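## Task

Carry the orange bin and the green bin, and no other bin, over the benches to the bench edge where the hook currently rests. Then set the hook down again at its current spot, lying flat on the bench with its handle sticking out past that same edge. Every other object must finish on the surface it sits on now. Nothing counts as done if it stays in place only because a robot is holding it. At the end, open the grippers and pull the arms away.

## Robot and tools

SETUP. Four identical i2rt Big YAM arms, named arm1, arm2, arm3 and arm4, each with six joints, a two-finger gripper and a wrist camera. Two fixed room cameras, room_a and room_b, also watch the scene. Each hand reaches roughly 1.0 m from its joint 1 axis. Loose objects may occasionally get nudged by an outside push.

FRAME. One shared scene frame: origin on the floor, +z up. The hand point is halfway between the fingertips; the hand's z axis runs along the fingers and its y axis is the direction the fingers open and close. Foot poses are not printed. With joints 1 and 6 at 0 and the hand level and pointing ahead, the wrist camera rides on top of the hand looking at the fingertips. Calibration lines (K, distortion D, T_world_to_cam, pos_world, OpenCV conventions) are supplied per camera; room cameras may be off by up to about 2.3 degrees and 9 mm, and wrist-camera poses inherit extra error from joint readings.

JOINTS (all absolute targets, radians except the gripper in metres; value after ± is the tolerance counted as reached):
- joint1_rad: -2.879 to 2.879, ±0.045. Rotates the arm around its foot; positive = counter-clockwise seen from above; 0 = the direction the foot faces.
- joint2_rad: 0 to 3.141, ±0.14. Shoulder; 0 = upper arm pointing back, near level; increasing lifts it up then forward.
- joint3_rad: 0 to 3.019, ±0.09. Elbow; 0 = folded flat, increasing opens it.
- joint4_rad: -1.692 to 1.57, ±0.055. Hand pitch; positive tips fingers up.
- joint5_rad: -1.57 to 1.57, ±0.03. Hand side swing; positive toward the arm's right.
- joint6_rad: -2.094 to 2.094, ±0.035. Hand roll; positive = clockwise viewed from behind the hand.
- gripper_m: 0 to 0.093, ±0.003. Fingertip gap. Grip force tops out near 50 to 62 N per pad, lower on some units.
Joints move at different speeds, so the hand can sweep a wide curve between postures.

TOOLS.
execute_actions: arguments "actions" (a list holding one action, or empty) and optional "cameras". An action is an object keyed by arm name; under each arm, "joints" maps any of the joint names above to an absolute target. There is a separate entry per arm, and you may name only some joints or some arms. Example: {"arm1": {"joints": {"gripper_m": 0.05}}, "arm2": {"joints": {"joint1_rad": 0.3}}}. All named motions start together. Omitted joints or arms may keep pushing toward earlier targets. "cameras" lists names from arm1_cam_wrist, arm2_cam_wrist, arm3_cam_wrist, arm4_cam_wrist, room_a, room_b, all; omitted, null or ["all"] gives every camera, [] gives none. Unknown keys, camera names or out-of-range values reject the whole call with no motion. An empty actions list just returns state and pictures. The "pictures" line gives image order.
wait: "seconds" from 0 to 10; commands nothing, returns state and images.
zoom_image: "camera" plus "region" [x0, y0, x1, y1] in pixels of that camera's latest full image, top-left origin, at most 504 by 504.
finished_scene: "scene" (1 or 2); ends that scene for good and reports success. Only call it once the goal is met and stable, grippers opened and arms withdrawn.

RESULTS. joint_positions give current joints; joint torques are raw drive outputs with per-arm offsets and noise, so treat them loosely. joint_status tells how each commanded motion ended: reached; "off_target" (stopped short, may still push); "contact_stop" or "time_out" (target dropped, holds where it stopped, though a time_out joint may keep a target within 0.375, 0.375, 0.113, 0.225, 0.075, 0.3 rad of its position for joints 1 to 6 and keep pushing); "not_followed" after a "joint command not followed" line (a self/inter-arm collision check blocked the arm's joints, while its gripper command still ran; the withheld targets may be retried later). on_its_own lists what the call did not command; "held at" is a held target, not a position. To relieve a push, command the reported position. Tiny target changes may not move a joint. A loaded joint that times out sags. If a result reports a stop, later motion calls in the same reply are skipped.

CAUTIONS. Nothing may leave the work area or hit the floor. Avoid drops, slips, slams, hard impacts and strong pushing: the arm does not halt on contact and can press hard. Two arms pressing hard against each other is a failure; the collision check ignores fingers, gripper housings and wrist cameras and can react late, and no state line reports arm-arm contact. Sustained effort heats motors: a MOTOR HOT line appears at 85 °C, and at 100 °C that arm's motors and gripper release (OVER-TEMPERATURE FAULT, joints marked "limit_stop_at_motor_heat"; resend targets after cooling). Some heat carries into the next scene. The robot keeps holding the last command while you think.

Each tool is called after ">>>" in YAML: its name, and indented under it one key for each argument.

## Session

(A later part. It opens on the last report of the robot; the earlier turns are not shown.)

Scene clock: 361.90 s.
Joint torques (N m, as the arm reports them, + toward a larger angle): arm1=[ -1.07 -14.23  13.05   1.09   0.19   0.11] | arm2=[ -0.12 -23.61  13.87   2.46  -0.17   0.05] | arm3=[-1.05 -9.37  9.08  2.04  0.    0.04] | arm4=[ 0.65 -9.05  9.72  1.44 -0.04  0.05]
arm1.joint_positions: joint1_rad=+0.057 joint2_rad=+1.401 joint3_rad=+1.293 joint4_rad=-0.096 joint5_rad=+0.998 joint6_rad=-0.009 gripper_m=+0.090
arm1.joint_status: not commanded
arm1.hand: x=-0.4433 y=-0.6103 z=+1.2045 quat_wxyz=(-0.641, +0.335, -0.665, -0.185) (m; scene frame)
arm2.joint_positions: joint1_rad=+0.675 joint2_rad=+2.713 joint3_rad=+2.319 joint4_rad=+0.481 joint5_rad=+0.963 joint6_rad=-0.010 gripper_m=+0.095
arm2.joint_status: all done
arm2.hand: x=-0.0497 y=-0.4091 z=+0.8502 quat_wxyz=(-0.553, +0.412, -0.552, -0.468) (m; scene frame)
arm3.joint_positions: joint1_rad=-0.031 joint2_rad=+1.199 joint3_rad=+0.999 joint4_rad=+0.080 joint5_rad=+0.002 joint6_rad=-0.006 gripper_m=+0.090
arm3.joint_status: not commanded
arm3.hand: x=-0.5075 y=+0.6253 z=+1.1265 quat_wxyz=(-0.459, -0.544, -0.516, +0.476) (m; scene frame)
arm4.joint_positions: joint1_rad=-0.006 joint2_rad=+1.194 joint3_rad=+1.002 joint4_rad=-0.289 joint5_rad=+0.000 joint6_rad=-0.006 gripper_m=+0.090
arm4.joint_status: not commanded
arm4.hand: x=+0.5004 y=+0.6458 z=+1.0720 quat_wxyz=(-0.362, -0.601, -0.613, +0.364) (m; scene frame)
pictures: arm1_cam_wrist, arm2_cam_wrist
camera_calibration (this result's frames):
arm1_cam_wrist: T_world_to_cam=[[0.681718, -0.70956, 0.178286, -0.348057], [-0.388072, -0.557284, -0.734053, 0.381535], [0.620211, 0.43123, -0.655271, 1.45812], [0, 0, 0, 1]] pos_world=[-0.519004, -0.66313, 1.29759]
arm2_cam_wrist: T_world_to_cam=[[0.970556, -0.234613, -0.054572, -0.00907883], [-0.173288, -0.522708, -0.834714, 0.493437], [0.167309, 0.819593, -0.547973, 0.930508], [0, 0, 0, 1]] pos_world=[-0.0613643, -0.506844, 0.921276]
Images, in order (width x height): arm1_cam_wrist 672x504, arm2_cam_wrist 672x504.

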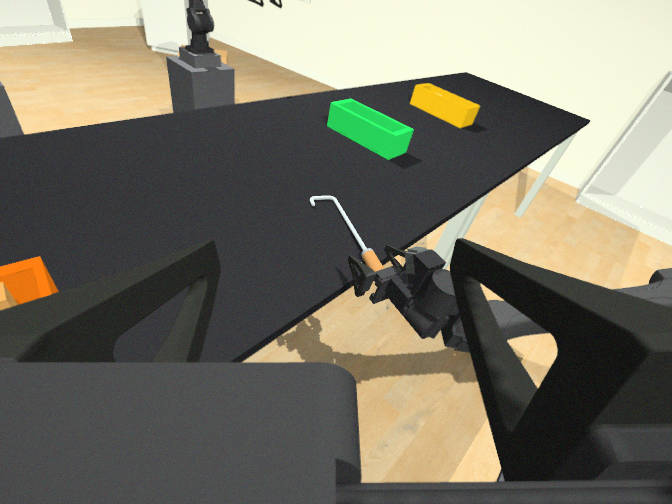

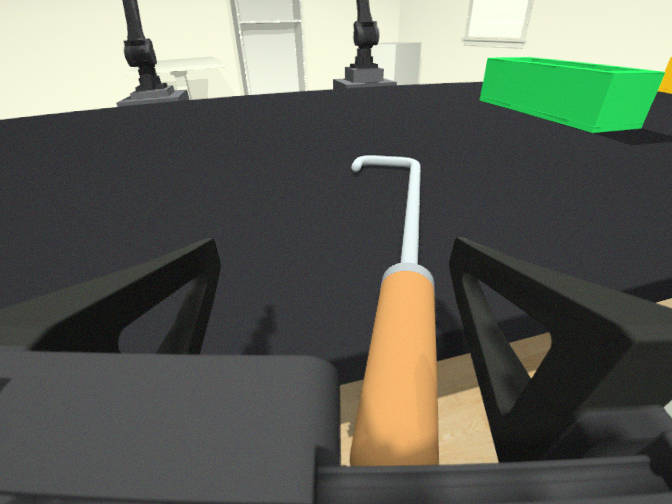

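>>> execute_actions:
  actions:
    - {"arm2":{"joints":{"joint2_rad":2.745,"joint3_rad":2.46,"joint4_rad":0.42,"joint5_rad":1.19,"gripper_m":0.07}}}
  cameras: ["arm2_cam_wrist","arm1_cam_wrist"]

Scene clock: 371.70 s.
Joint torques (N m, as the arm reports them, + toward a larger angle): arm1=[ -1.11 -14.1   13.05   1.19   0.16   0.16] | arm2=[  0.11 -22.26  15.37   1.07   0.08   0.04] | arm3=[-1.2  -9.35  8.94  2.11  0.01  0.05] | arm4=[ 1.61 -8.69  9.78  1.37 -0.05  0.05]
arm1.joint_positions: joint1_rad=+0.057 joint2_rad=+1.401 joint3_rad=+1.293 joint4_rad=-0.096 joint5_rad=+0.998 joint6_rad=-0.009 gripper_m=+0.090
arm1.joint_status: not commanded
arm1.hand: x=-0.4433 y=-0.6103 z=+1.2045 quat_wxyz=(-0.641, +0.335, -0.665, -0.185) (m; scene frame)
arm2.joint_positions: joint1_rad=+0.675 joint2_rad=+2.736 joint3_rad=+2.399 joint4_rad=+0.438 joint5_rad=+1.187 joint6_rad=-0.010 gripper_m=+0.070
arm2.joint_status: all done
arm2.hand: x=-0.0201 y=-0.4145 z=+0.8606 quat_wxyz=(-0.593, +0.344, -0.603, -0.408) (m; scene frame)
arm3.joint_positions: joint1_rad=-0.031 joint2_rad=+1.199 joint3_rad=+0.999 joint4_rad=+0.080 joint5_rad=+0.002 joint6_rad=-0.006 gripper_m=+0.090
arm3.joint_status: not commanded
arm3.hand: x=-0.5075 y=+0.6253 z=+1.1265 quat_wxyz=(-0.459, -0.544, -0.516, +0.476) (m; scene frame)
arm4.joint_positions: joint1_rad=-0.006 joint2_rad=+1.194 joint3_rad=+1.002 joint4_rad=-0.289 joint5_rad=+0.000 joint6_rad=-0.006 gripper_m=+0.090
arm4.joint_status: not commanded
arm4.hand: x=+0.5004 y=+0.6458 z=+1.0720 quat_wxyz=(-0.362, -0.601, -0.613, +0.364) (m; scene frame)
pictures: arm1_cam_wrist, arm2_cam_wrist
camera_calibration (this result's frames):
arm1_cam_wrist: T_world_to_cam=[[0.681718, -0.70956, 0.178286, -0.348057], [-0.388072, -0.557284, -0.734053, 0.381535], [0.620211, 0.43123, -0.655271, 1.45812], [0, 0, 0, 1]] pos_world=[-0.519004, -0.66313, 1.29759]
arm2_cam_wrist: T_world_to_cam=[[0.893003, -0.443464, -0.0767148, -0.107591], [-0.305633, -0.472448, -0.826669, 0.515657], [0.330354, 0.761664, -0.557435, 0.923061], [0, 0, 0, 1]] pos_world=[-0.0512565, -0.507155, 0.93257]
Images, in order (width x height): arm1_cam_wrist 672x504, arm2_cam_wrist 672x504.

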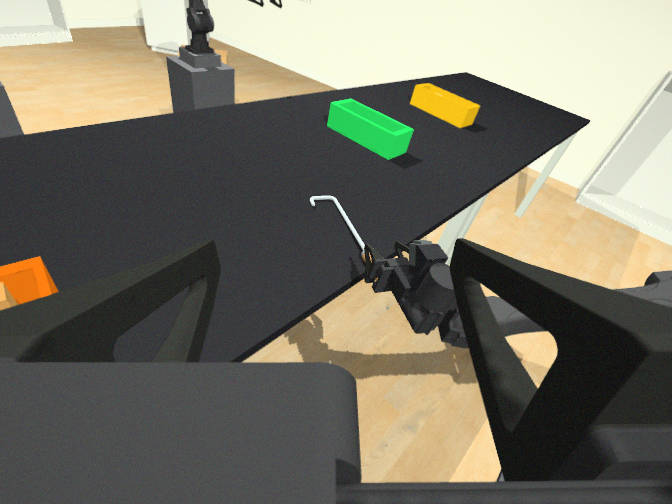

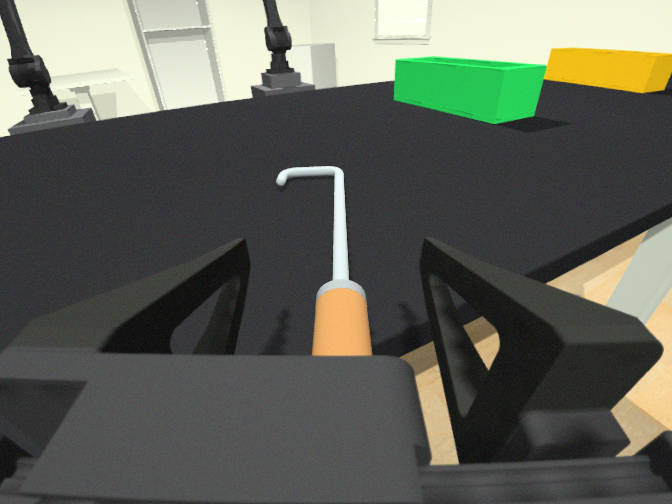

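>>> execute_actions:
  actions:
    - {"arm2":{"joints":{"joint2_rad":2.815,"gripper_m":0.055}}}
  cameras: ["arm2_cam_wrist"]

Scene clock: 376.63 s.
Joint torques (N m, as the arm reports them, + toward a larger angle): arm1=[ -1.07 -13.91  12.98   1.23   0.13   0.15] | arm2=[ -0.39 -22.96  13.88   1.16   0.07  -0.04] | arm3=[-0.93 -9.06  9.05  1.93 -0.02  0.03] | arm4=[ 0.55 -9.45  9.74  1.59 -0.08  0.09]
arm1.joint_positions: joint1_rad=+0.057 joint2_rad=+1.401 joint3_rad=+1.293 joint4_rad=-0.096 joint5_rad=+0.998 joint6_rad=-0.009 gripper_m=+0.090
arm1.joint_status: not commanded
arm1.hand: x=-0.4433 y=-0.6103 z=+1.2045 quat_wxyz=(-0.641, +0.335, -0.665, -0.185) (m; scene frame)
arm2.joint_positions: joint1_rad=+0.675 joint2_rad=+2.822 joint3_rad=+2.414 joint4_rad=+0.436 joint5_rad=+1.189 joint6_rad=-0.002 gripper_m=+0.055
arm2.joint_status: all done
arm2.hand: x=-0.0177 y=-0.4170 z=+0.7928 quat_wxyz=(-0.598, +0.367, -0.600, -0.385) (m; scene frame)
arm3.joint_positions: joint1_rad=-0.031 joint2_rad=+1.199 joint3_rad=+0.999 joint4_rad=+0.080 joint5_rad=+0.002 joint6_rad=-0.006 gripper_m=+0.090
arm3.joint_status: not commanded
arm3.hand: x=-0.5075 y=+0.6253 z=+1.1265 quat_wxyz=(-0.459, -0.544, -0.516, +0.476) (m; scene frame)
arm4.joint_positions: joint1_rad=-0.006 joint2_rad=+1.194 joint3_rad=+1.002 joint4_rad=-0.289 joint5_rad=+0.000 joint6_rad=-0.006 gripper_m=+0.090
arm4.joint_status: not commanded
arm4.hand: x=+0.5004 y=+0.6458 z=+1.0720 quat_wxyz=(-0.362, -0.601, -0.613, +0.364) (m; scene frame)
pictures: arm2_cam_wrist
camera_calibration (this result's frames):
arm2_cam_wrist: T_world_to_cam=[[0.894213, -0.44735, -0.0161726, -0.165641], [-0.271733, -0.513751, -0.81377, 0.432305], [0.355731, 0.732078, -0.580962, 0.893127], [0, 0, 0, 1]] pos_world=[-0.0521225, -0.505841, 0.867991]
Images, in order (width x height): arm2_cam_wrist 672x504.

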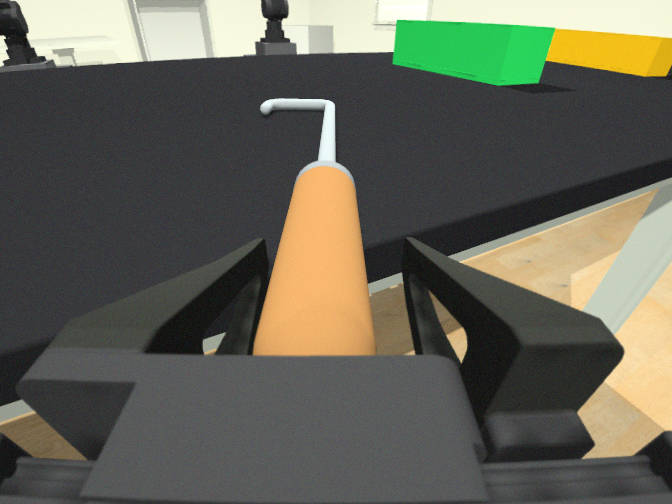

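>>> execute_actions:
  actions:
    - {"arm2":{"joints":{"gripper_m":0.0}}}
  cameras: []

>>> execute_actions:
  actions:
    - {"arm2":{"joints":{"joint2_rad":2.6,"joint6_rad":-1.57}},"arm4":{"joints":{"joint4_rad":0.1}}}
  cameras: ["arm2_cam_wrist","arm1_cam_wrist","arm4_cam_wrist"]

Scene clock: 381.50 s.
Joint torques (N m, as the arm reports them, + toward a larger angle): arm1=[ -1.68 -14.31  13.09   1.08   0.14   0.09] | arm2=[  0.06 -22.94  14.03   1.13   0.12  -0.05] | arm3=[-0.92 -9.29  8.95  2.03  0.    0.05] | arm4=[ 0.8  -8.78  9.68  1.3  -0.05  0.04]
arm1.joint_positions: joint1_rad=+0.057 joint2_rad=+1.401 joint3_rad=+1.293 joint4_rad=-0.096 joint5_rad=+0.998 joint6_rad=-0.009 gripper_m=+0.090
arm1.joint_status: not commanded
arm1.hand: x=-0.4433 y=-0.6103 z=+1.2045 quat_wxyz=(-0.641, +0.335, -0.665, -0.185) (m; scene frame)
arm2.joint_positions: joint1_rad=+0.675 joint2_rad=+2.822 joint3_rad=+2.414 joint4_rad=+0.435 joint5_rad=+1.188 joint6_rad=-0.002 gripper_m=+0.029
arm2.joint_status: gripper_m off_target (ended at +0.029, target +0.000)
arm2.hand: x=-0.0179 y=-0.4169 z=+0.7927 quat_wxyz=(-0.597, +0.367, -0.600, -0.385) (m; scene frame)
arm3.joint_positions: joint1_rad=-0.031 joint2_rad=+1.199 joint3_rad=+0.999 joint4_rad=+0.080 joint5_rad=+0.002 joint6_rad=-0.006 gripper_m=+0.090
arm3.joint_status: not commanded
arm3.hand: x=-0.5075 y=+0.6253 z=+1.1265 quat_wxyz=(-0.459, -0.544, -0.516, +0.476) (m; scene frame)
arm4.joint_positions: joint1_rad=-0.006 joint2_rad=+1.194 joint3_rad=+1.002 joint4_rad=-0.289 joint5_rad=+0.000 joint6_rad=-0.006 gripper_m=+0.090
arm4.joint_status: not commanded
arm4.hand: x=+0.5004 y=+0.6458 z=+1.0720 quat_wxyz=(-0.362, -0.601, -0.613, +0.364) (m; scene frame)
pictures: none
No camera images: the call's "cameras" was empty. Leave "cameras" out to get every camera's image.

Scene clock: 383.67 s.
Joint torques (N m, as the arm reports them, + toward a larger angle): arm1=[ -1.23 -13.75  13.04   0.74   0.18   0.16] | arm2=[  0.17 -25.1   14.57   1.92  -0.26  -0.27] | arm3=[-1.1  -9.67  9.08  1.97 -0.02  0.05] | arm4=[ 1.54 -8.85  9.74  2.73 -0.14  0.06]
arm1.joint_positions: joint1_rad=+0.057 joint2_rad=+1.401 joint3_rad=+1.293 joint4_rad=-0.096 joint5_rad=+0.998 joint6_rad=-0.009 gripper_m=+0.090
arm1.joint_status: not commanded
arm1.hand: x=-0.4433 y=-0.6103 z=+1.2045 quat_wxyz=(-0.641, +0.335, -0.665, -0.185) (m; scene frame)
arm2.joint_positions: joint1_rad=+0.675 joint2_rad=+2.635 joint3_rad=+2.414 joint4_rad=+0.419 joint5_rad=+1.194 joint6_rad=-1.539 gripper_m=+0.029
arm2.joint_status: all done
arm2.hand: x=-0.0187 y=-0.4153 z=+0.9536 quat_wxyz=(-0.727, +0.642, -0.227, +0.090) (m; scene frame)
arm3.joint_positions: joint1_rad=-0.031 joint2_rad=+1.199 joint3_rad=+0.999 joint4_rad=+0.080 joint5_rad=+0.002 joint6_rad=-0.006 gripper_m=+0.090
arm3.joint_status: not commanded
arm3.hand: x=-0.5075 y=+0.6253 z=+1.1265 quat_wxyz=(-0.459, -0.544, -0.516, +0.476) (m; scene frame)
arm4.joint_positions: joint1_rad=-0.006 joint2_rad=+1.194 joint3_rad=+1.002 joint4_rad=+0.079 joint5_rad=+0.000 joint6_rad=-0.006 gripper_m=+0.090
arm4.joint_status: all done
arm4.hand: x=+0.5013 y=+0.6184 z=+1.1579 quat_wxyz=(-0.467, -0.524, -0.536, +0.469) (m; scene frame)
pictures: arm1_cam_wrist, arm2_cam_wrist, arm4_cam_wrist
camera_calibration (this result's frames):
arm1_cam_wrist: T_world_to_cam=[[0.681718, -0.70956, 0.178286, -0.348057], [-0.388072, -0.557284, -0.734053, 0.381535], [0.620211, 0.43123, -0.655271, 1.45812], [0, 0, 0, 1]] pos_world=[-0.519004, -0.66313, 1.29759]
arm2_cam_wrist: T_world_to_cam=[[0.148059, -0.167652, 0.974665, -1.00404], [0.44985, -0.866255, -0.217341, -0.137879], [0.880746, 0.470632, -0.0528387, 0.383339], [0, 0, 0, 1]] pos_world=[-0.126942, -0.46818, 0.968895]
arm4_cam_wrist: T_world_to_cam=[[-0.99995, 0.000127171, 0.00998951, 0.490528], [-0.00725566, 0.678111, -0.734924, 0.436511], [-0.00686745, -0.73496, -0.678076, 1.36668], [0, 0, 0, 1]] pos_world=[0.503057, 0.708388, 1.24261]
Images, in order (width x height): arm1_cam_wrist 672x504, arm2_cam_wrist 672x504, arm4_cam_wrist 672x504.

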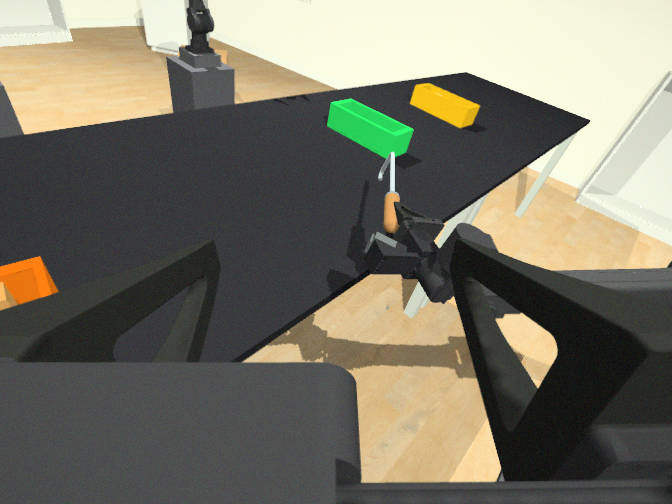

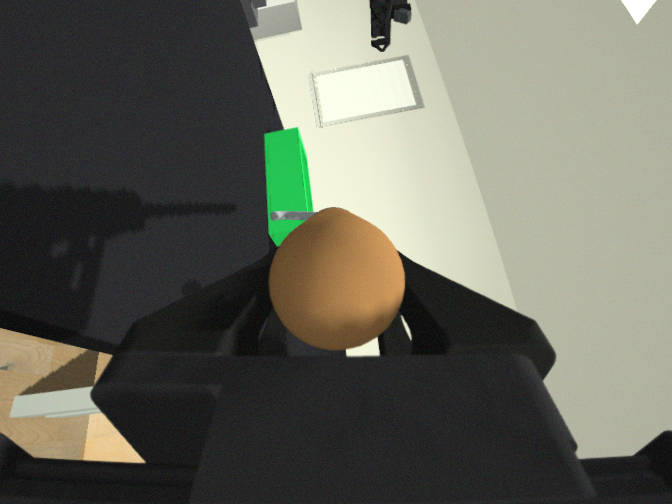

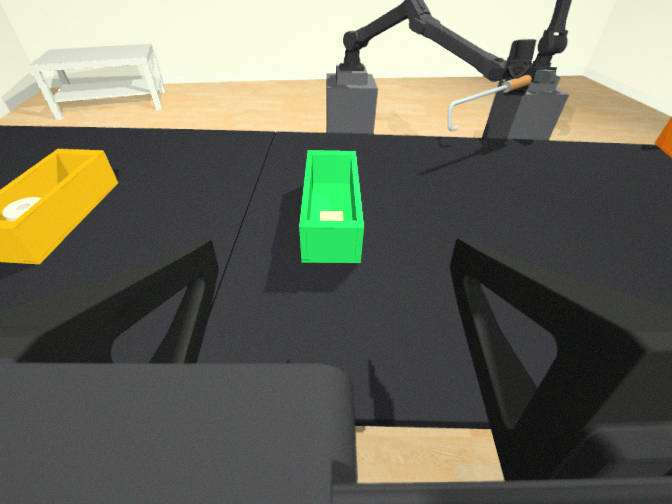

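>>> execute_actions:
  actions:
    - {"arm2":{"joints":{"joint2_rad":2.25,"joint5_rad":-0.52,"joint1_rad":0.3,"joint4_rad":0.58}}}
  cameras: []

>>> execute_actions:
  actions:
    - {"arm2":{"joints":{"joint1_rad":-0.186,"joint2_rad":2.3,"joint3_rad":1.91}}}
  cameras: ["arm2_cam_wrist","arm1_cam_wrist","arm4_cam_wrist"]

Scene clock: 395.77 s.
Joint torques (N m, as the arm reports them, + toward a larger angle): arm1=[ -1.31 -14.51  13.13   0.92   0.16   0.11] | arm2=[  1.02 -25.44  14.79   2.64   0.43  -0.14] | arm3=[-1.   -9.21  9.06  2.07  0.    0.02] | arm4=[ 1.16 -9.26  9.91  2.85 -0.13  0.09]
arm1.joint_positions: joint1_rad=+0.057 joint2_rad=+1.401 joint3_rad=+1.293 joint4_rad=-0.096 joint5_rad=+0.998 joint6_rad=-0.009 gripper_m=+0.090
arm1.joint_status: not commanded
arm1.hand: x=-0.4433 y=-0.6103 z=+1.2045 quat_wxyz=(-0.641, +0.335, -0.665, -0.185) (m; scene frame)
arm2.joint_positions: joint1_rad=+0.295 joint2_rad=+2.311 joint3_rad=+2.413 joint4_rad=+0.556 joint5_rad=-0.524 joint6_rad=-1.551 gripper_m=+0.029
arm2.joint_status: all done
arm2.hand: x=+0.0739 y=-0.3860 z=+1.2948 quat_wxyz=(-0.830, +0.381, +0.301, -0.275) (m; scene frame)
arm3.joint_positions: joint1_rad=-0.031 joint2_rad=+1.199 joint3_rad=+0.999 joint4_rad=+0.080 joint5_rad=+0.002 joint6_rad=-0.006 gripper_m=+0.090
arm3.joint_status: not commanded
arm3.hand: x=-0.5075 y=+0.6253 z=+1.1265 quat_wxyz=(-0.459, -0.544, -0.516, +0.476) (m; scene frame)
arm4.joint_positions: joint1_rad=-0.006 joint2_rad=+1.194 joint3_rad=+1.002 joint4_rad=+0.079 joint5_rad=+0.000 joint6_rad=-0.006 gripper_m=+0.090
arm4.joint_status: not commanded
arm4.hand: x=+0.5013 y=+0.6184 z=+1.1579 quat_wxyz=(-0.467, -0.524, -0.536, +0.469) (m; scene frame)
pictures: none
No camera images: the call's "cameras" was empty. Leave "cameras" out to get every camera's image.

Scene clock: 398.03 s.
Joint torques (N m, as the arm reports them, + toward a larger angle): arm1=[ -1.2  -13.67  13.04   1.13   0.19   0.21] | arm2=[  0.65 -26.38  14.8    3.49  -0.03  -0.08] | arm3=[-1.14 -9.31  9.    2.01 -0.02  0.03] | arm4=[ 0.71 -8.7   9.62  2.76 -0.12  0.  ]
arm1.joint_positions: joint1_rad=+0.057 joint2_rad=+1.401 joint3_rad=+1.293 joint4_rad=-0.096 joint5_rad=+0.998 joint6_rad=-0.009 gripper_m=+0.090
arm1.joint_status: not commanded
arm1.hand: x=-0.4433 y=-0.6103 z=+1.2045 quat_wxyz=(-0.641, +0.335, -0.665, -0.185) (m; scene frame)
arm2.joint_positions: joint1_rad=-0.191 joint2_rad=+2.378 joint3_rad=+1.851 joint4_rad=+0.552 joint5_rad=-0.520 joint6_rad=-1.556 gripper_m=+0.029
arm2.joint_status: all done
arm2.hand: x=+0.4935 y=-0.2847 z=+0.9119 quat_wxyz=(-0.701, +0.686, +0.136, -0.140) (m; scene frame)
arm3.joint_positions: joint1_rad=-0.031 joint2_rad=+1.199 joint3_rad=+0.999 joint4_rad=+0.080 joint5_rad=+0.002 joint6_rad=-0.006 gripper_m=+0.090
arm3.joint_status: not commanded
arm3.hand: x=-0.5075 y=+0.6253 z=+1.1265 quat_wxyz=(-0.459, -0.544, -0.516, +0.476) (m; scene frame)
arm4.joint_positions: joint1_rad=-0.006 joint2_rad=+1.194 joint3_rad=+1.002 joint4_rad=+0.079 joint5_rad=+0.000 joint6_rad=-0.006 gripper_m=+0.090
arm4.joint_status: not commanded
arm4.hand: x=+0.5013 y=+0.6184 z=+1.1579 quat_wxyz=(-0.467, -0.524, -0.536, +0.469) (m; scene frame)
pictures: arm1_cam_wrist, arm2_cam_wrist, arm4_cam_wrist
camera_calibration (this result's frames):
arm1_cam_wrist: T_world_to_cam=[[0.681718, -0.70956, 0.178286, -0.348057], [-0.388072, -0.557284, -0.734053, 0.381535], [0.620211, 0.43123, -0.655271, 1.45812], [0, 0, 0, 1]] pos_world=[-0.519004, -0.66313, 1.29759]
arm2_cam_wrist: T_world_to_cam=[[0.00828552, -0.0340893, 0.999384, -0.93295], [0.971937, -0.234691, -0.0160633, -0.525568], [0.235094, 0.971472, 0.0311881, 0.253103], [0, 0, 0, 1]] pos_world=[0.459047, -0.401032, 0.916039]
arm4_cam_wrist: T_world_to_cam=[[-0.99995, 0.000127171, 0.00998951, 0.490528], [-0.00725566, 0.678111, -0.734924, 0.436511], [-0.00686745, -0.73496, -0.678076, 1.36668], [0, 0, 0, 1]] pos_world=[0.503057, 0.708388, 1.24261]
Images, in order (width x height): arm1_cam_wrist 672x504, arm2_cam_wrist 672x504, arm4_cam_wrist 672x504.

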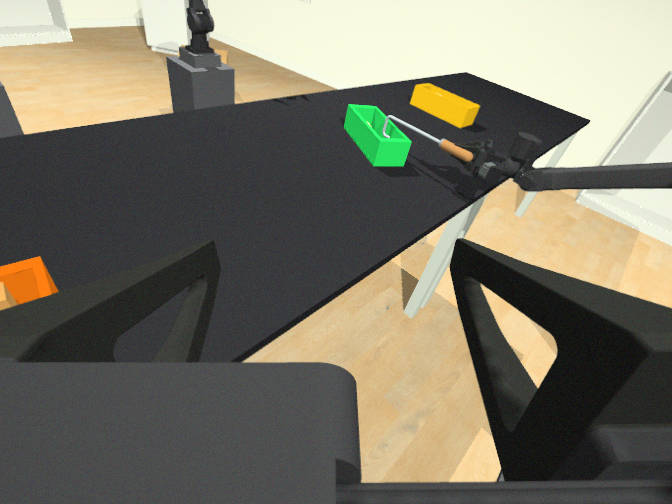

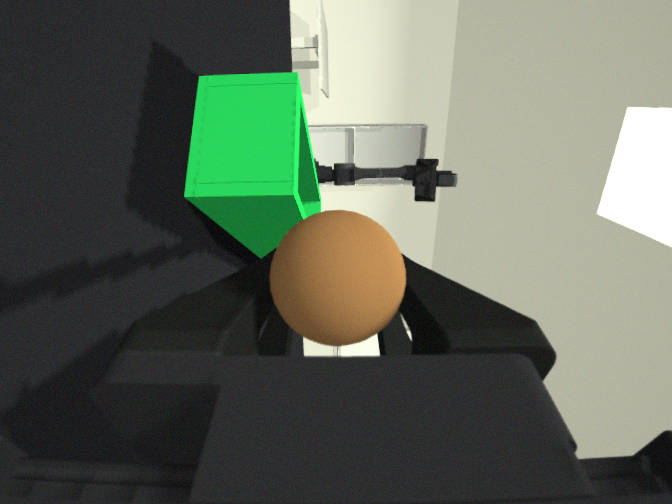

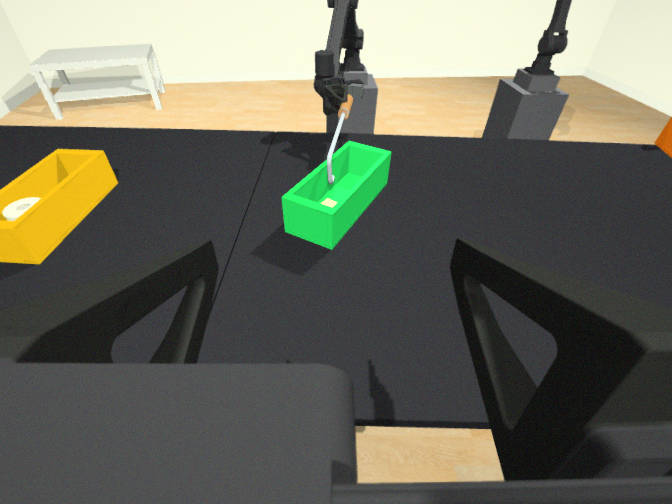

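>>> execute_actions:
  actions:
    - {"arm2":{"joints":{"joint1_rad":-0.135,"joint3_rad":1.85}}}
  cameras: []

>>> execute_actions:
  actions:
    - {"arm2":{"joints":{"joint2_rad":2.24,"joint3_rad":1.64,"joint4_rad":0.72}}}
  cameras: ["arm1_cam_wrist","arm4_cam_wrist"]

Scene clock: 407.30 s.
Joint torques (N m, as the arm reports them, + toward a larger angle): arm1=[ -1.13 -14.13  12.92   1.06   0.12   0.11] | arm2=[ -0.1  -25.67  12.61   3.51   0.02  -0.1 ] | arm3=[-0.68 -9.08  9.02  2.05 -0.01  0.04] | arm4=[ 2.14 -9.54  9.79  2.82 -0.07  0.07]
arm1.joint_positions: joint1_rad=+0.057 joint2_rad=+1.401 joint3_rad=+1.293 joint4_rad=-0.096 joint5_rad=+0.998 joint6_rad=-0.009 gripper_m=+0.090
arm1.joint_status: not commanded
arm1.hand: x=-0.4433 y=-0.6103 z=+1.2045 quat_wxyz=(-0.641, +0.335, -0.665, -0.185) (m; scene frame)
arm2.joint_positions: joint1_rad=-0.127 joint2_rad=+2.374 joint3_rad=+1.814 joint4_rad=+0.552 joint5_rad=-0.521 joint6_rad=-1.556 gripper_m=+0.029
arm2.joint_status: all done
arm2.hand: x=+0.4359 y=-0.2919 z=+0.8955 quat_wxyz=(-0.685, +0.693, +0.154, -0.166) (m; scene frame)
arm3.joint_positions: joint1_rad=-0.031 joint2_rad=+1.199 joint3_rad=+0.999 joint4_rad=+0.080 joint5_rad=+0.002 joint6_rad=-0.006 gripper_m=+0.090
arm3.joint_status: not commanded
arm3.hand: x=-0.5075 y=+0.6253 z=+1.1265 quat_wxyz=(-0.459, -0.544, -0.516, +0.476) (m; scene frame)
arm4.joint_positions: joint1_rad=-0.006 joint2_rad=+1.194 joint3_rad=+1.002 joint4_rad=+0.079 joint5_rad=+0.000 joint6_rad=-0.006 gripper_m=+0.090
arm4.joint_status: not commanded
arm4.hand: x=+0.5013 y=+0.6184 z=+1.1579 quat_wxyz=(-0.467, -0.524, -0.536, +0.469) (m; scene frame)
pictures: none
No camera images: the call's "cameras" was empty. Leave "cameras" out to get every camera's image.

Scene clock: 408.17 s.
Joint torques (N m, as the arm reports them, + toward a larger angle): arm1=[ -1.27 -14.45  13.17   1.02   0.15   0.12] | arm2=[ -0.04 -22.83  10.23   4.13  -0.03  -0.02] | arm3=[-0.98 -9.19  9.08  2.03  0.02  0.06] | arm4=[ 1.39 -8.72  9.85  2.81 -0.12  0.05]
arm1.joint_positions: joint1_rad=+0.057 joint2_rad=+1.401 joint3_rad=+1.293 joint4_rad=-0.096 joint5_rad=+0.998 joint6_rad=-0.009 gripper_m=+0.090
arm1.joint_status: not commanded
arm1.hand: x=-0.4433 y=-0.6103 z=+1.2045 quat_wxyz=(-0.641, +0.335, -0.665, -0.185) (m; scene frame)
arm2.joint_positions: joint1_rad=-0.127 joint2_rad=+2.298 joint3_rad=+1.628 joint4_rad=+0.678 joint5_rad=-0.519 joint6_rad=-1.562 gripper_m=+0.029
arm2.joint_status: all done
arm2.hand: x=+0.4335 y=-0.3332 z=+0.8881 quat_wxyz=(-0.691, +0.687, +0.157, -0.162) (m; scene frame)
arm3.joint_positions: joint1_rad=-0.031 joint2_rad=+1.199 joint3_rad=+0.999 joint4_rad=+0.080 joint5_rad=+0.002 joint6_rad=-0.006 gripper_m=+0.090
arm3.joint_status: not commanded
arm3.hand: x=-0.5075 y=+0.6253 z=+1.1265 quat_wxyz=(-0.459, -0.544, -0.516, +0.476) (m; scene frame)
arm4.joint_positions: joint1_rad=-0.006 joint2_rad=+1.194 joint3_rad=+1.002 joint4_rad=+0.079 joint5_rad=+0.000 joint6_rad=-0.006 gripper_m=+0.090
arm4.joint_status: not commanded
arm4.hand: x=+0.5013 y=+0.6184 z=+1.1579 quat_wxyz=(-0.467, -0.524, -0.536, +0.469) (m; scene frame)
pictures: arm1_cam_wrist, arm4_cam_wrist
camera_calibration (this result's frames):
arm1_cam_wrist: T_world_to_cam=[[0.681718, -0.70956, 0.178286, -0.348057], [-0.388072, -0.557284, -0.734053, 0.381535], [0.620211, 0.43123, -0.655271, 1.45812], [0, 0, 0, 1]] pos_world=[-0.519004, -0.66313, 1.29759]
arm4_cam_wrist: T_world_to_cam=[[-0.99995, 0.000127171, 0.00998951, 0.490528], [-0.00725566, 0.678111, -0.734924, 0.436511], [-0.00686745, -0.73496, -0.678076, 1.36668], [0, 0, 0, 1]] pos_world=[0.503057, 0.708388, 1.24261]
Images, in order (width x height): arm1_cam_wrist 672x504, arm4_cam_wrist 672x504.

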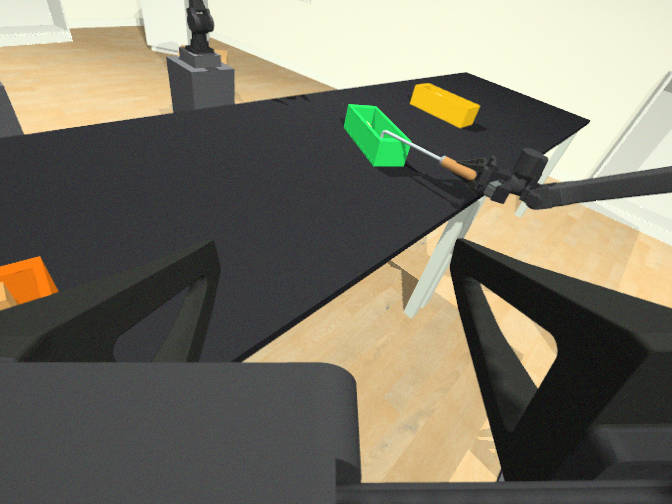

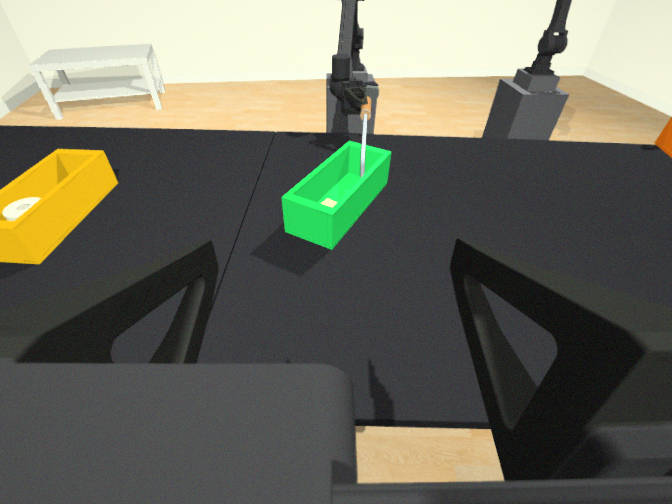

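>>> execute_actions:
  actions:
    - {"arm2":{"joints":{"joint2_rad":2.115,"joint3_rad":1.385,"joint4_rad":0.845}}}
  cameras: []

>>> execute_actions:
  actions:
    - {"arm2":{"joints":{"joint2_rad":2.0,"joint3_rad":1.145,"joint4_rad":0.965}}}
  cameras: []

>>> execute_actions:
  actions:
    - {"arm2":{"joints":{"joint2_rad":1.885,"joint3_rad":0.905,"joint4_rad":1.085}}}
  cameras: ["arm1_cam_wrist","arm4_cam_wrist"]

Scene clock: 414.27 s.
Joint torques (N m, as the arm reports them, + toward a larger angle): arm1=[ -1.68 -13.92  13.19   1.02   0.17   0.21] | arm2=[ -0.21 -20.48   9.52   4.4   -0.15  -0.05] | arm3=[-1.04 -9.03  9.02  1.98 -0.03  0.05] | arm4=[ 1.14 -9.16  9.75  2.83 -0.12  0.09]
arm1.joint_positions: joint1_rad=+0.057 joint2_rad=+1.401 joint3_rad=+1.293 joint4_rad=-0.096 joint5_rad=+0.998 joint6_rad=-0.009 gripper_m=+0.090
arm1.joint_status: not commanded
arm1.hand: x=-0.4433 y=-0.6103 z=+1.2045 quat_wxyz=(-0.641, +0.335, -0.665, -0.185) (m; scene frame)
arm2.joint_positions: joint1_rad=-0.129 joint2_rad=+2.168 joint3_rad=+1.372 joint4_rad=+0.798 joint5_rad=-0.517 joint6_rad=-1.561 gripper_m=+0.029
arm2.joint_status: all done
arm2.hand: x=+0.4309 y=-0.3983 z=+0.8885 quat_wxyz=(-0.689, +0.689, +0.155, -0.162) (m; scene frame)
arm3.joint_positions: joint1_rad=-0.031 joint2_rad=+1.199 joint3_rad=+0.999 joint4_rad=+0.080 joint5_rad=+0.002 joint6_rad=-0.006 gripper_m=+0.090
arm3.joint_status: not commanded
arm3.hand: x=-0.5075 y=+0.6253 z=+1.1265 quat_wxyz=(-0.459, -0.544, -0.516, +0.476) (m; scene frame)
arm4.joint_positions: joint1_rad=-0.006 joint2_rad=+1.194 joint3_rad=+1.002 joint4_rad=+0.079 joint5_rad=+0.000 joint6_rad=-0.006 gripper_m=+0.090
arm4.joint_status: not commanded
arm4.hand: x=+0.5013 y=+0.6184 z=+1.1579 quat_wxyz=(-0.467, -0.524, -0.536, +0.469) (m; scene frame)
pictures: none
No camera images: the call's "cameras" was empty. Leave "cameras" out to get every camera's image.

Scene clock: 415.17 s.
Joint torques (N m, as the arm reports them, + toward a larger angle): arm1=[ -1.42 -14.24  13.21   1.03   0.12   0.17] | arm2=[  0.25 -17.96   8.7    4.41  -0.14  -0.05] | arm3=[-1.   -9.33  9.13  2.04 -0.01  0.03] | arm4=[ 0.49 -8.79  9.87  2.74 -0.08  0.04]
arm1.joint_positions: joint1_rad=+0.057 joint2_rad=+1.401 joint3_rad=+1.293 joint4_rad=-0.096 joint5_rad=+0.998 joint6_rad=-0.009 gripper_m=+0.090
arm1.joint_status: not commanded
arm1.hand: x=-0.4433 y=-0.6103 z=+1.2045 quat_wxyz=(-0.641, +0.335, -0.665, -0.185) (m; scene frame)
arm2.joint_positions: joint1_rad=-0.129 joint2_rad=+2.049 joint3_rad=+1.131 joint4_rad=+0.916 joint5_rad=-0.517 joint6_rad=-1.560 gripper_m=+0.029
arm2.joint_status: all done
arm2.hand: x=+0.4262 y=-0.4680 z=+0.8869 quat_wxyz=(-0.688, +0.691, +0.154, -0.162) (m; scene frame)
arm3.joint_positions: joint1_rad=-0.031 joint2_rad=+1.199 joint3_rad=+0.999 joint4_rad=+0.080 joint5_rad=+0.002 joint6_rad=-0.006 gripper_m=+0.090
arm3.joint_status: not commanded
arm3.hand: x=-0.5075 y=+0.6253 z=+1.1265 quat_wxyz=(-0.459, -0.544, -0.516, +0.476) (m; scene frame)
arm4.joint_positions: joint1_rad=-0.006 joint2_rad=+1.194 joint3_rad=+1.002 joint4_rad=+0.079 joint5_rad=+0.000 joint6_rad=-0.006 gripper_m=+0.090
arm4.joint_status: not commanded
arm4.hand: x=+0.5013 y=+0.6184 z=+1.1579 quat_wxyz=(-0.467, -0.524, -0.536, +0.469) (m; scene frame)
pictures: none
No camera images: the call's "cameras" was empty. Leave "cameras" out to get every camera's image.

Scene clock: 416.03 s.
Joint torques (N m, as the arm reports them, + toward a larger angle): arm1=[ -1.04 -14.47  13.06   1.07   0.19   0.12] | arm2=[ -0.05 -15.05   8.05   4.62  -0.11  -0.03] | arm3=[-1.2  -9.16  8.96  2.02  0.    0.04] | arm4=[ 0.22 -9.36  9.84  2.57 -0.04  0.03]
arm1.joint_positions: joint1_rad=+0.057 joint2_rad=+1.401 joint3_rad=+1.293 joint4_rad=-0.096 joint5_rad=+0.998 joint6_rad=-0.009 gripper_m=+0.090
arm1.joint_status: not commanded
arm1.hand: x=-0.4433 y=-0.6103 z=+1.2045 quat_wxyz=(-0.641, +0.335, -0.665, -0.185) (m; scene frame)
arm2.joint_positions: joint1_rad=-0.129 joint2_rad=+1.929 joint3_rad=+0.888 joint4_rad=+1.034 joint5_rad=-0.518 joint6_rad=-1.562 gripper_m=+0.029
arm2.joint_status: all done
arm2.hand: x=+0.4211 y=-0.5450 z=+0.8853 quat_wxyz=(-0.686, +0.692, +0.155, -0.162) (m; scene frame)
arm3.joint_positions: joint1_rad=-0.031 joint2_rad=+1.199 joint3_rad=+0.999 joint4_rad=+0.080 joint5_rad=+0.002 joint6_rad=-0.006 gripper_m=+0.090
arm3.joint_status: not commanded
arm3.hand: x=-0.5075 y=+0.6253 z=+1.1265 quat_wxyz=(-0.459, -0.544, -0.516, +0.476) (m; scene frame)
arm4.joint_positions: joint1_rad=-0.006 joint2_rad=+1.194 joint3_rad=+1.002 joint4_rad=+0.079 joint5_rad=+0.000 joint6_rad=-0.006 gripper_m=+0.090
arm4.joint_status: not commanded
arm4.hand: x=+0.5013 y=+0.6184 z=+1.1579 quat_wxyz=(-0.467, -0.524, -0.536, +0.469) (m; scene frame)
pictures: arm1_cam_wrist, arm4_cam_wrist
camera_calibration (this result's frames):
arm1_cam_wrist: T_world_to_cam=[[0.681718, -0.70956, 0.178286, -0.348057], [-0.388072, -0.557284, -0.734053, 0.381535], [0.620211, 0.43123, -0.655271, 1.45812], [0, 0, 0, 1]] pos_world=[-0.519004, -0.66313, 1.29759]
arm4_cam_wrist: T_world_to_cam=[[-0.99995, 0.000127171, 0.00998951, 0.490528], [-0.00725566, 0.678111, -0.734924, 0.436511], [-0.00686745, -0.73496, -0.678076, 1.36668], [0, 0, 0, 1]] pos_world=[0.503057, 0.708388, 1.24261]
Images, in order (width x height): arm1_cam_wrist 672x504, arm4_cam_wrist 672x504.

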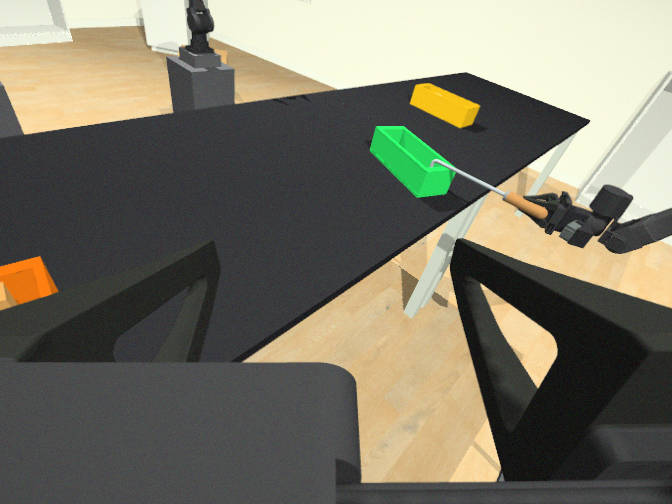

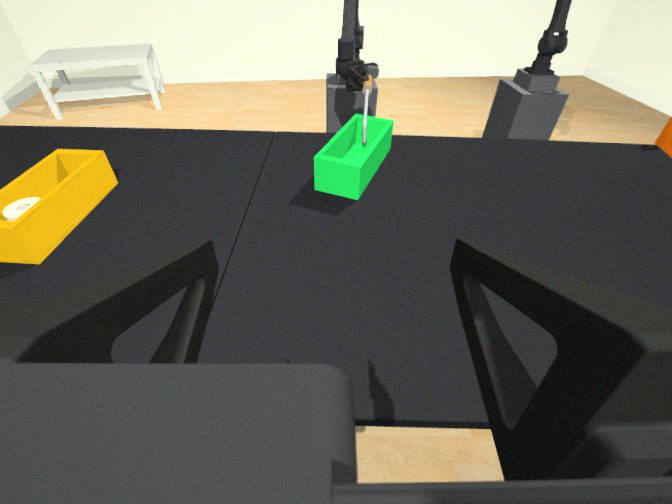

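>>> execute_actions:
  actions:
    - {"arm2":{"joints":{"joint1_rad":-0.24,"joint2_rad":1.81,"joint3_rad":0.745,"joint4_rad":1.165}},"arm1":{"joints":{"joint1_rad":-0.2}}}
  cameras: ["arm1_cam_wrist","arm4_cam_wrist"]

Scene clock: 420.53 s.
Joint torques (N m, as the arm reports them, + toward a larger angle): arm1=[  1.08 -14.18  13.06   1.01   0.05   0.16] | arm2=[  1.21 -13.03   7.36   4.66  -0.15  -0.07] | arm3=[-1.24 -9.37  9.19  2.08  0.    0.03] | arm4=[ 0.64 -9.58  9.78  2.71 -0.1   0.08]
arm1.joint_positions: joint1_rad=-0.206 joint2_rad=+1.401 joint3_rad=+1.293 joint4_rad=-0.096 joint5_rad=+1.000 joint6_rad=-0.009 gripper_m=+0.090
arm1.joint_status: all done
arm1.hand: x=-0.2919 y=-0.6407 z=+1.2051 quat_wxyz=(-0.660, +0.244, -0.704, -0.099) (m; scene frame)
arm2.joint_positions: joint1_rad=-0.250 joint2_rad=+1.850 joint3_rad=+0.728 joint4_rad=+1.113 joint5_rad=-0.517 joint6_rad=-1.559 gripper_m=+0.029
arm2.joint_status: all done
arm2.hand: x=+0.4888 y=-0.5976 z=+0.8847 quat_wxyz=(-0.693, +0.702, +0.111, -0.121) (m; scene frame)
arm3.joint_positions: joint1_rad=-0.031 joint2_rad=+1.199 joint3_rad=+0.999 joint4_rad=+0.080 joint5_rad=+0.002 joint6_rad=-0.006 gripper_m=+0.090
arm3.joint_status: not commanded
arm3.hand: x=-0.5075 y=+0.6253 z=+1.1265 quat_wxyz=(-0.459, -0.544, -0.516, +0.476) (m; scene frame)
arm4.joint_positions: joint1_rad=-0.006 joint2_rad=+1.194 joint3_rad=+1.002 joint4_rad=+0.079 joint5_rad=+0.000 joint6_rad=-0.006 gripper_m=+0.090
arm4.joint_status: not commanded
arm4.hand: x=+0.5013 y=+0.6184 z=+1.1579 quat_wxyz=(-0.467, -0.524, -0.536, +0.469) (m; scene frame)
pictures: arm1_cam_wrist, arm4_cam_wrist
camera_calibration (this result's frames):
arm1_cam_wrist: T_world_to_cam=[[0.4711, -0.863894, 0.178192, -0.63315], [-0.519952, -0.435155, -0.735044, 0.464668], [0.712542, 0.253628, -0.654185, 1.28954], [0, 0, 0, 1]] pos_world=[-0.378971, -0.671835, 1.29797]
arm4_cam_wrist: T_world_to_cam=[[-0.99995, 0.000127171, 0.00998951, 0.490528], [-0.00725566, 0.678111, -0.734924, 0.436511], [-0.00686745, -0.73496, -0.678076, 1.36668], [0, 0, 0, 1]] pos_world=[0.503057, 0.708388, 1.24261]
Images, in order (width x height): arm1_cam_wrist 672x504, arm4_cam_wrist 672x504.

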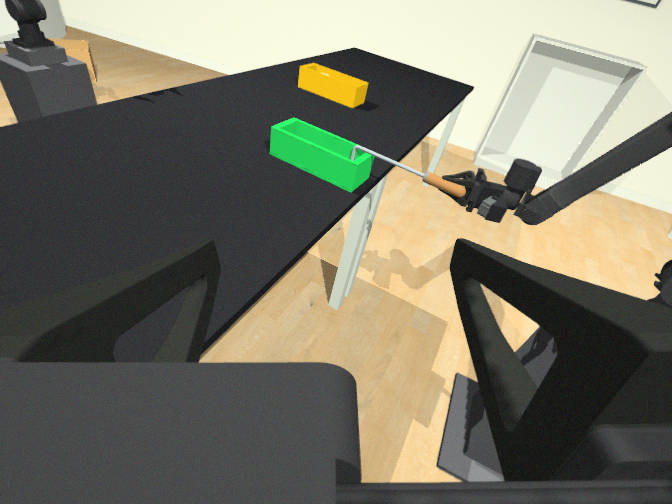

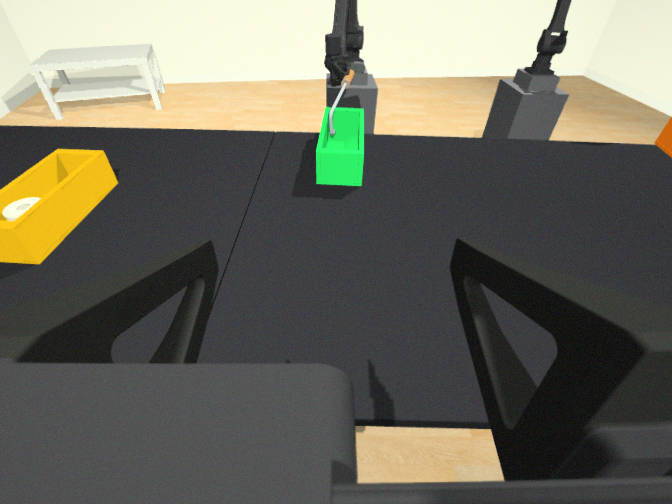

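>>> zoom_image:
  camera: "arm1_cam_wrist"
  region: [250, 100, 450, 230]

Region (250, 100, 450, 230) of arm1_cam_wrist's 672x504 image, scaled by 2.520, with more detail than that image has; it fills the top 328 rows of this view, and the rest is white.

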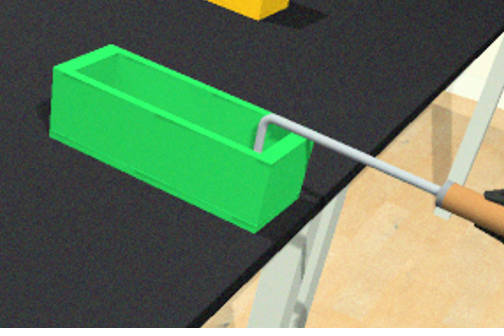

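>>> execute_actions:
  actions:
    - {"arm2":{"joints":{"joint1_rad":-0.215,"joint2_rad":1.775,"joint3_rad":0.675,"joint4_rad":1.2}}}
  cameras: ["arm1_cam_wrist"]

>>> zoom_image:
  camera: "arm1_cam_wrist"
  region: [250, 100, 450, 230]

Scene clock: 427.67 s.
Joint torques (N m, as the arm reports them, + toward a larger angle): arm1=[ -0.32 -14.29  13.08   1.05   0.08   0.14] | arm2=[  0.87 -12.43   7.02   4.64  -0.12  -0.06] | arm3=[-1.06 -9.33  9.05  2.1   0.    0.03] | arm4=[ 1.08 -8.52  9.59  2.88 -0.1   0.07]
arm1.joint_positions: joint1_rad=-0.206 joint2_rad=+1.401 joint3_rad=+1.293 joint4_rad=-0.096 joint5_rad=+1.000 joint6_rad=-0.009 gripper_m=+0.090
arm1.joint_status: not commanded
arm1.hand: x=-0.2919 y=-0.6407 z=+1.2051 quat_wxyz=(-0.660, +0.244, -0.704, -0.099) (m; scene frame)
arm2.joint_positions: joint1_rad=-0.220 joint2_rad=+1.816 joint3_rad=+0.658 joint4_rad=+1.146 joint5_rad=-0.518 joint6_rad=-1.559 gripper_m=+0.029
arm2.joint_status: all done
arm2.hand: x=+0.4671 y=-0.6210 z=+0.8846 quat_wxyz=(-0.691, +0.700, +0.122, -0.132) (m; scene frame)
arm3.joint_positions: joint1_rad=-0.031 joint2_rad=+1.199 joint3_rad=+0.999 joint4_rad=+0.080 joint5_rad=+0.002 joint6_rad=-0.006 gripper_m=+0.090
arm3.joint_status: not commanded
arm3.hand: x=-0.5075 y=+0.6253 z=+1.1265 quat_wxyz=(-0.459, -0.544, -0.516, +0.476) (m; scene frame)
arm4.joint_positions: joint1_rad=-0.006 joint2_rad=+1.194 joint3_rad=+1.002 joint4_rad=+0.079 joint5_rad=+0.000 joint6_rad=-0.006 gripper_m=+0.090
arm4.joint_status: not commanded
arm4.hand: x=+0.5013 y=+0.6184 z=+1.1579 quat_wxyz=(-0.467, -0.524, -0.536, +0.469) (m; scene frame)
pictures: arm1_cam_wrist
camera_calibration (this result's frames):
arm1_cam_wrist: T_world_to_cam=[[0.4711, -0.863894, 0.178192, -0.63315], [-0.519952, -0.435155, -0.735044, 0.464668], [0.712542, 0.253628, -0.654185, 1.28954], [0, 0, 0, 1]] pos_world=[-0.378971, -0.671835, 1.29797]
Images, in order (width x height): arm1_cam_wrist 672x504.

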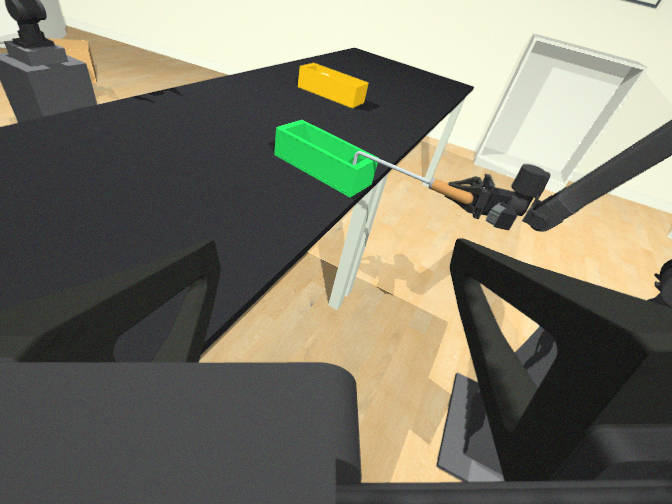

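Region (250, 100, 450, 230) of arm1_cam_wrist's 672x504 image, scaled by 2.520, with more detail than that image has; it fills the top 328 rows of this view, and the rest is white.

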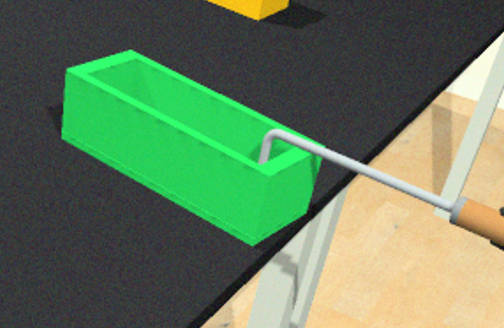

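>>> execute_actions:
  actions:
    - {"arm2":{"joints":{"joint3_rad":1.3,"joint4_rad":1.0}},"arm1":{"joints":{"joint1_rad":0.1,"joint4_rad":-0.25}}}
  cameras: []

>>> execute_actions:
  actions:
    - {"arm2":{"joints":{"joint1_rad":0.487,"joint2_rad":2.25,"joint3_rad":1.77,"joint4_rad":0.81,"joint5_rad":0.01,"joint6_rad":-2.05}}}
  cameras: ["arm1_cam_wrist","arm4_cam_wrist"]

Scene clock: 453.70 s.
Joint torques (N m, as the arm reports them, + toward a larger angle): arm1=[ -1.23 -14.    13.07   1.     0.16   0.14] | arm2=[  0.66 -15.74  15.22   2.85   0.21  -0.12] | arm3=[-0.88 -8.99  9.1   2.03 -0.02  0.06] | arm4=[ 0.77 -8.78  9.82  2.78 -0.07  0.01]
arm1.joint_positions: joint1_rad=+0.107 joint2_rad=+1.401 joint3_rad=+1.293 joint4_rad=-0.242 joint5_rad=+1.000 joint6_rad=-0.009 gripper_m=+0.090
arm1.joint_status: all done
arm1.hand: x=-0.4705 y=-0.6160 z=+1.1812 quat_wxyz=(-0.621, +0.398, -0.659, -0.147) (m; scene frame)
arm2.joint_positions: joint1_rad=-0.220 joint2_rad=+1.812 joint3_rad=+1.233 joint4_rad=+0.981 joint5_rad=-0.521 joint6_rad=-1.552 gripper_m=+0.029
arm2.joint_status: all done
arm2.hand: x=+0.4894 y=-0.4758 z=+1.1161 quat_wxyz=(-0.814, +0.550, +0.167, -0.086) (m; scene frame)
arm3.joint_positions: joint1_rad=-0.031 joint2_rad=+1.199 joint3_rad=+0.999 joint4_rad=+0.080 joint5_rad=+0.002 joint6_rad=-0.006 gripper_m=+0.090
arm3.joint_status: not commanded
arm3.hand: x=-0.5075 y=+0.6253 z=+1.1265 quat_wxyz=(-0.459, -0.544, -0.516, +0.476) (m; scene frame)
arm4.joint_positions: joint1_rad=-0.006 joint2_rad=+1.194 joint3_rad=+1.002 joint4_rad=+0.079 joint5_rad=+0.000 joint6_rad=-0.006 gripper_m=+0.090
arm4.joint_status: not commanded
arm4.hand: x=+0.5013 y=+0.6184 z=+1.1579 quat_wxyz=(-0.467, -0.524, -0.536, +0.469) (m; scene frame)
pictures: none
No camera images: the call's "cameras" was empty. Leave "cameras" out to get every camera's image.

Scene clock: 456.43 s.
Joint torques (N m, as the arm reports them, + toward a larger angle): arm1=[ -1.53 -14.42  13.21   0.77   0.14   0.17] | arm2=[  0.03 -24.64  16.81   3.57   0.02  -0.23] | arm3=[-0.64 -9.22  9.03  2.08  0.    0.04] | arm4=[ 0.72 -8.39  9.71  2.72 -0.1   0.04]
arm1.joint_positions: joint1_rad=+0.107 joint2_rad=+1.401 joint3_rad=+1.293 joint4_rad=-0.242 joint5_rad=+1.000 joint6_rad=-0.009 gripper_m=+0.090
arm1.joint_status: not commanded
arm1.hand: x=-0.4705 y=-0.6160 z=+1.1812 quat_wxyz=(-0.621, +0.398, -0.659, -0.147) (m; scene frame)
arm2.joint_positions: joint1_rad=+0.493 joint2_rad=+2.329 joint3_rad=+1.678 joint4_rad=+0.783 joint5_rad=+0.010 joint6_rad=-2.023 gripper_m=+0.029
arm2.joint_status: joint3_rad time_out (moved +0.444 of +0.537); the others done
arm2.on_its_own: joint3_rad reads +1.678 and still pushes toward +1.770 since a time_out
arm2.hand: x=+0.0016 y=-0.4361 z=+0.9151 quat_wxyz=(-0.751, +0.579, +0.315, -0.036) (m; scene frame)
arm3.joint_positions: joint1_rad=-0.031 joint2_rad=+1.199 joint3_rad=+0.999 joint4_rad=+0.080 joint5_rad=+0.002 joint6_rad=-0.006 gripper_m=+0.090
arm3.joint_status: not commanded
arm3.hand: x=-0.5075 y=+0.6253 z=+1.1265 quat_wxyz=(-0.459, -0.544, -0.516, +0.476) (m; scene frame)
arm4.joint_positions: joint1_rad=-0.006 joint2_rad=+1.194 joint3_rad=+1.002 joint4_rad=+0.079 joint5_rad=+0.000 joint6_rad=-0.006 gripper_m=+0.090
arm4.joint_status: not commanded
arm4.hand: x=+0.5013 y=+0.6184 z=+1.1579 quat_wxyz=(-0.467, -0.524, -0.536, +0.469) (m; scene frame)
pictures: arm1_cam_wrist, arm4_cam_wrist
camera_calibration (this result's frames):
arm1_cam_wrist: T_world_to_cam=[[0.706313, -0.643072, 0.295941, -0.41586], [-0.337757, -0.673539, -0.657469, 0.212297], [0.622127, 0.364423, -0.692931, 1.46637], [0, 0, 0, 1]] pos_world=[-0.546839, -0.658817, 1.27874]
arm4_cam_wrist: T_world_to_cam=[[-0.99995, 0.000127171, 0.00998951, 0.490528], [-0.00725566, 0.678111, -0.734924, 0.436511], [-0.00686745, -0.73496, -0.678076, 1.36668], [0, 0, 0, 1]] pos_world=[0.503057, 0.708388, 1.24261]
Images, in order (width x height): arm1_cam_wrist 672x504, arm4_cam_wrist 672x504.

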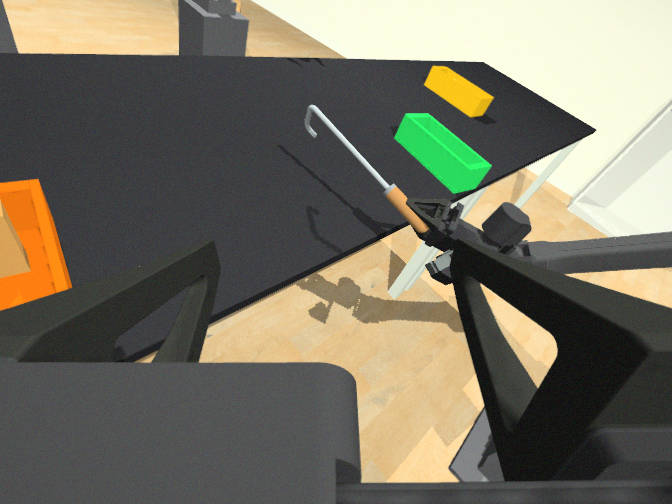

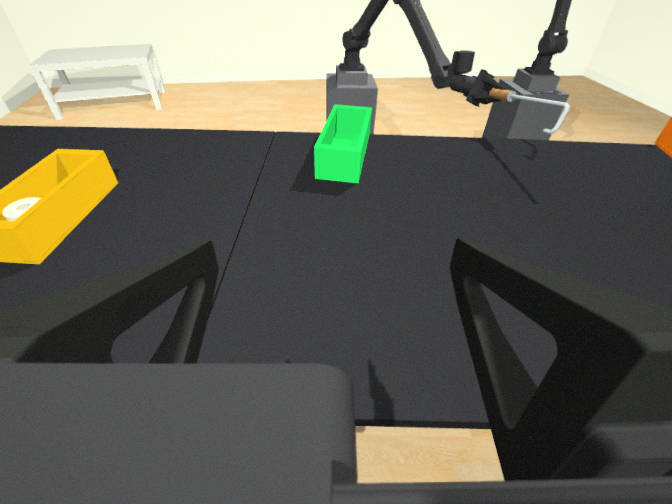

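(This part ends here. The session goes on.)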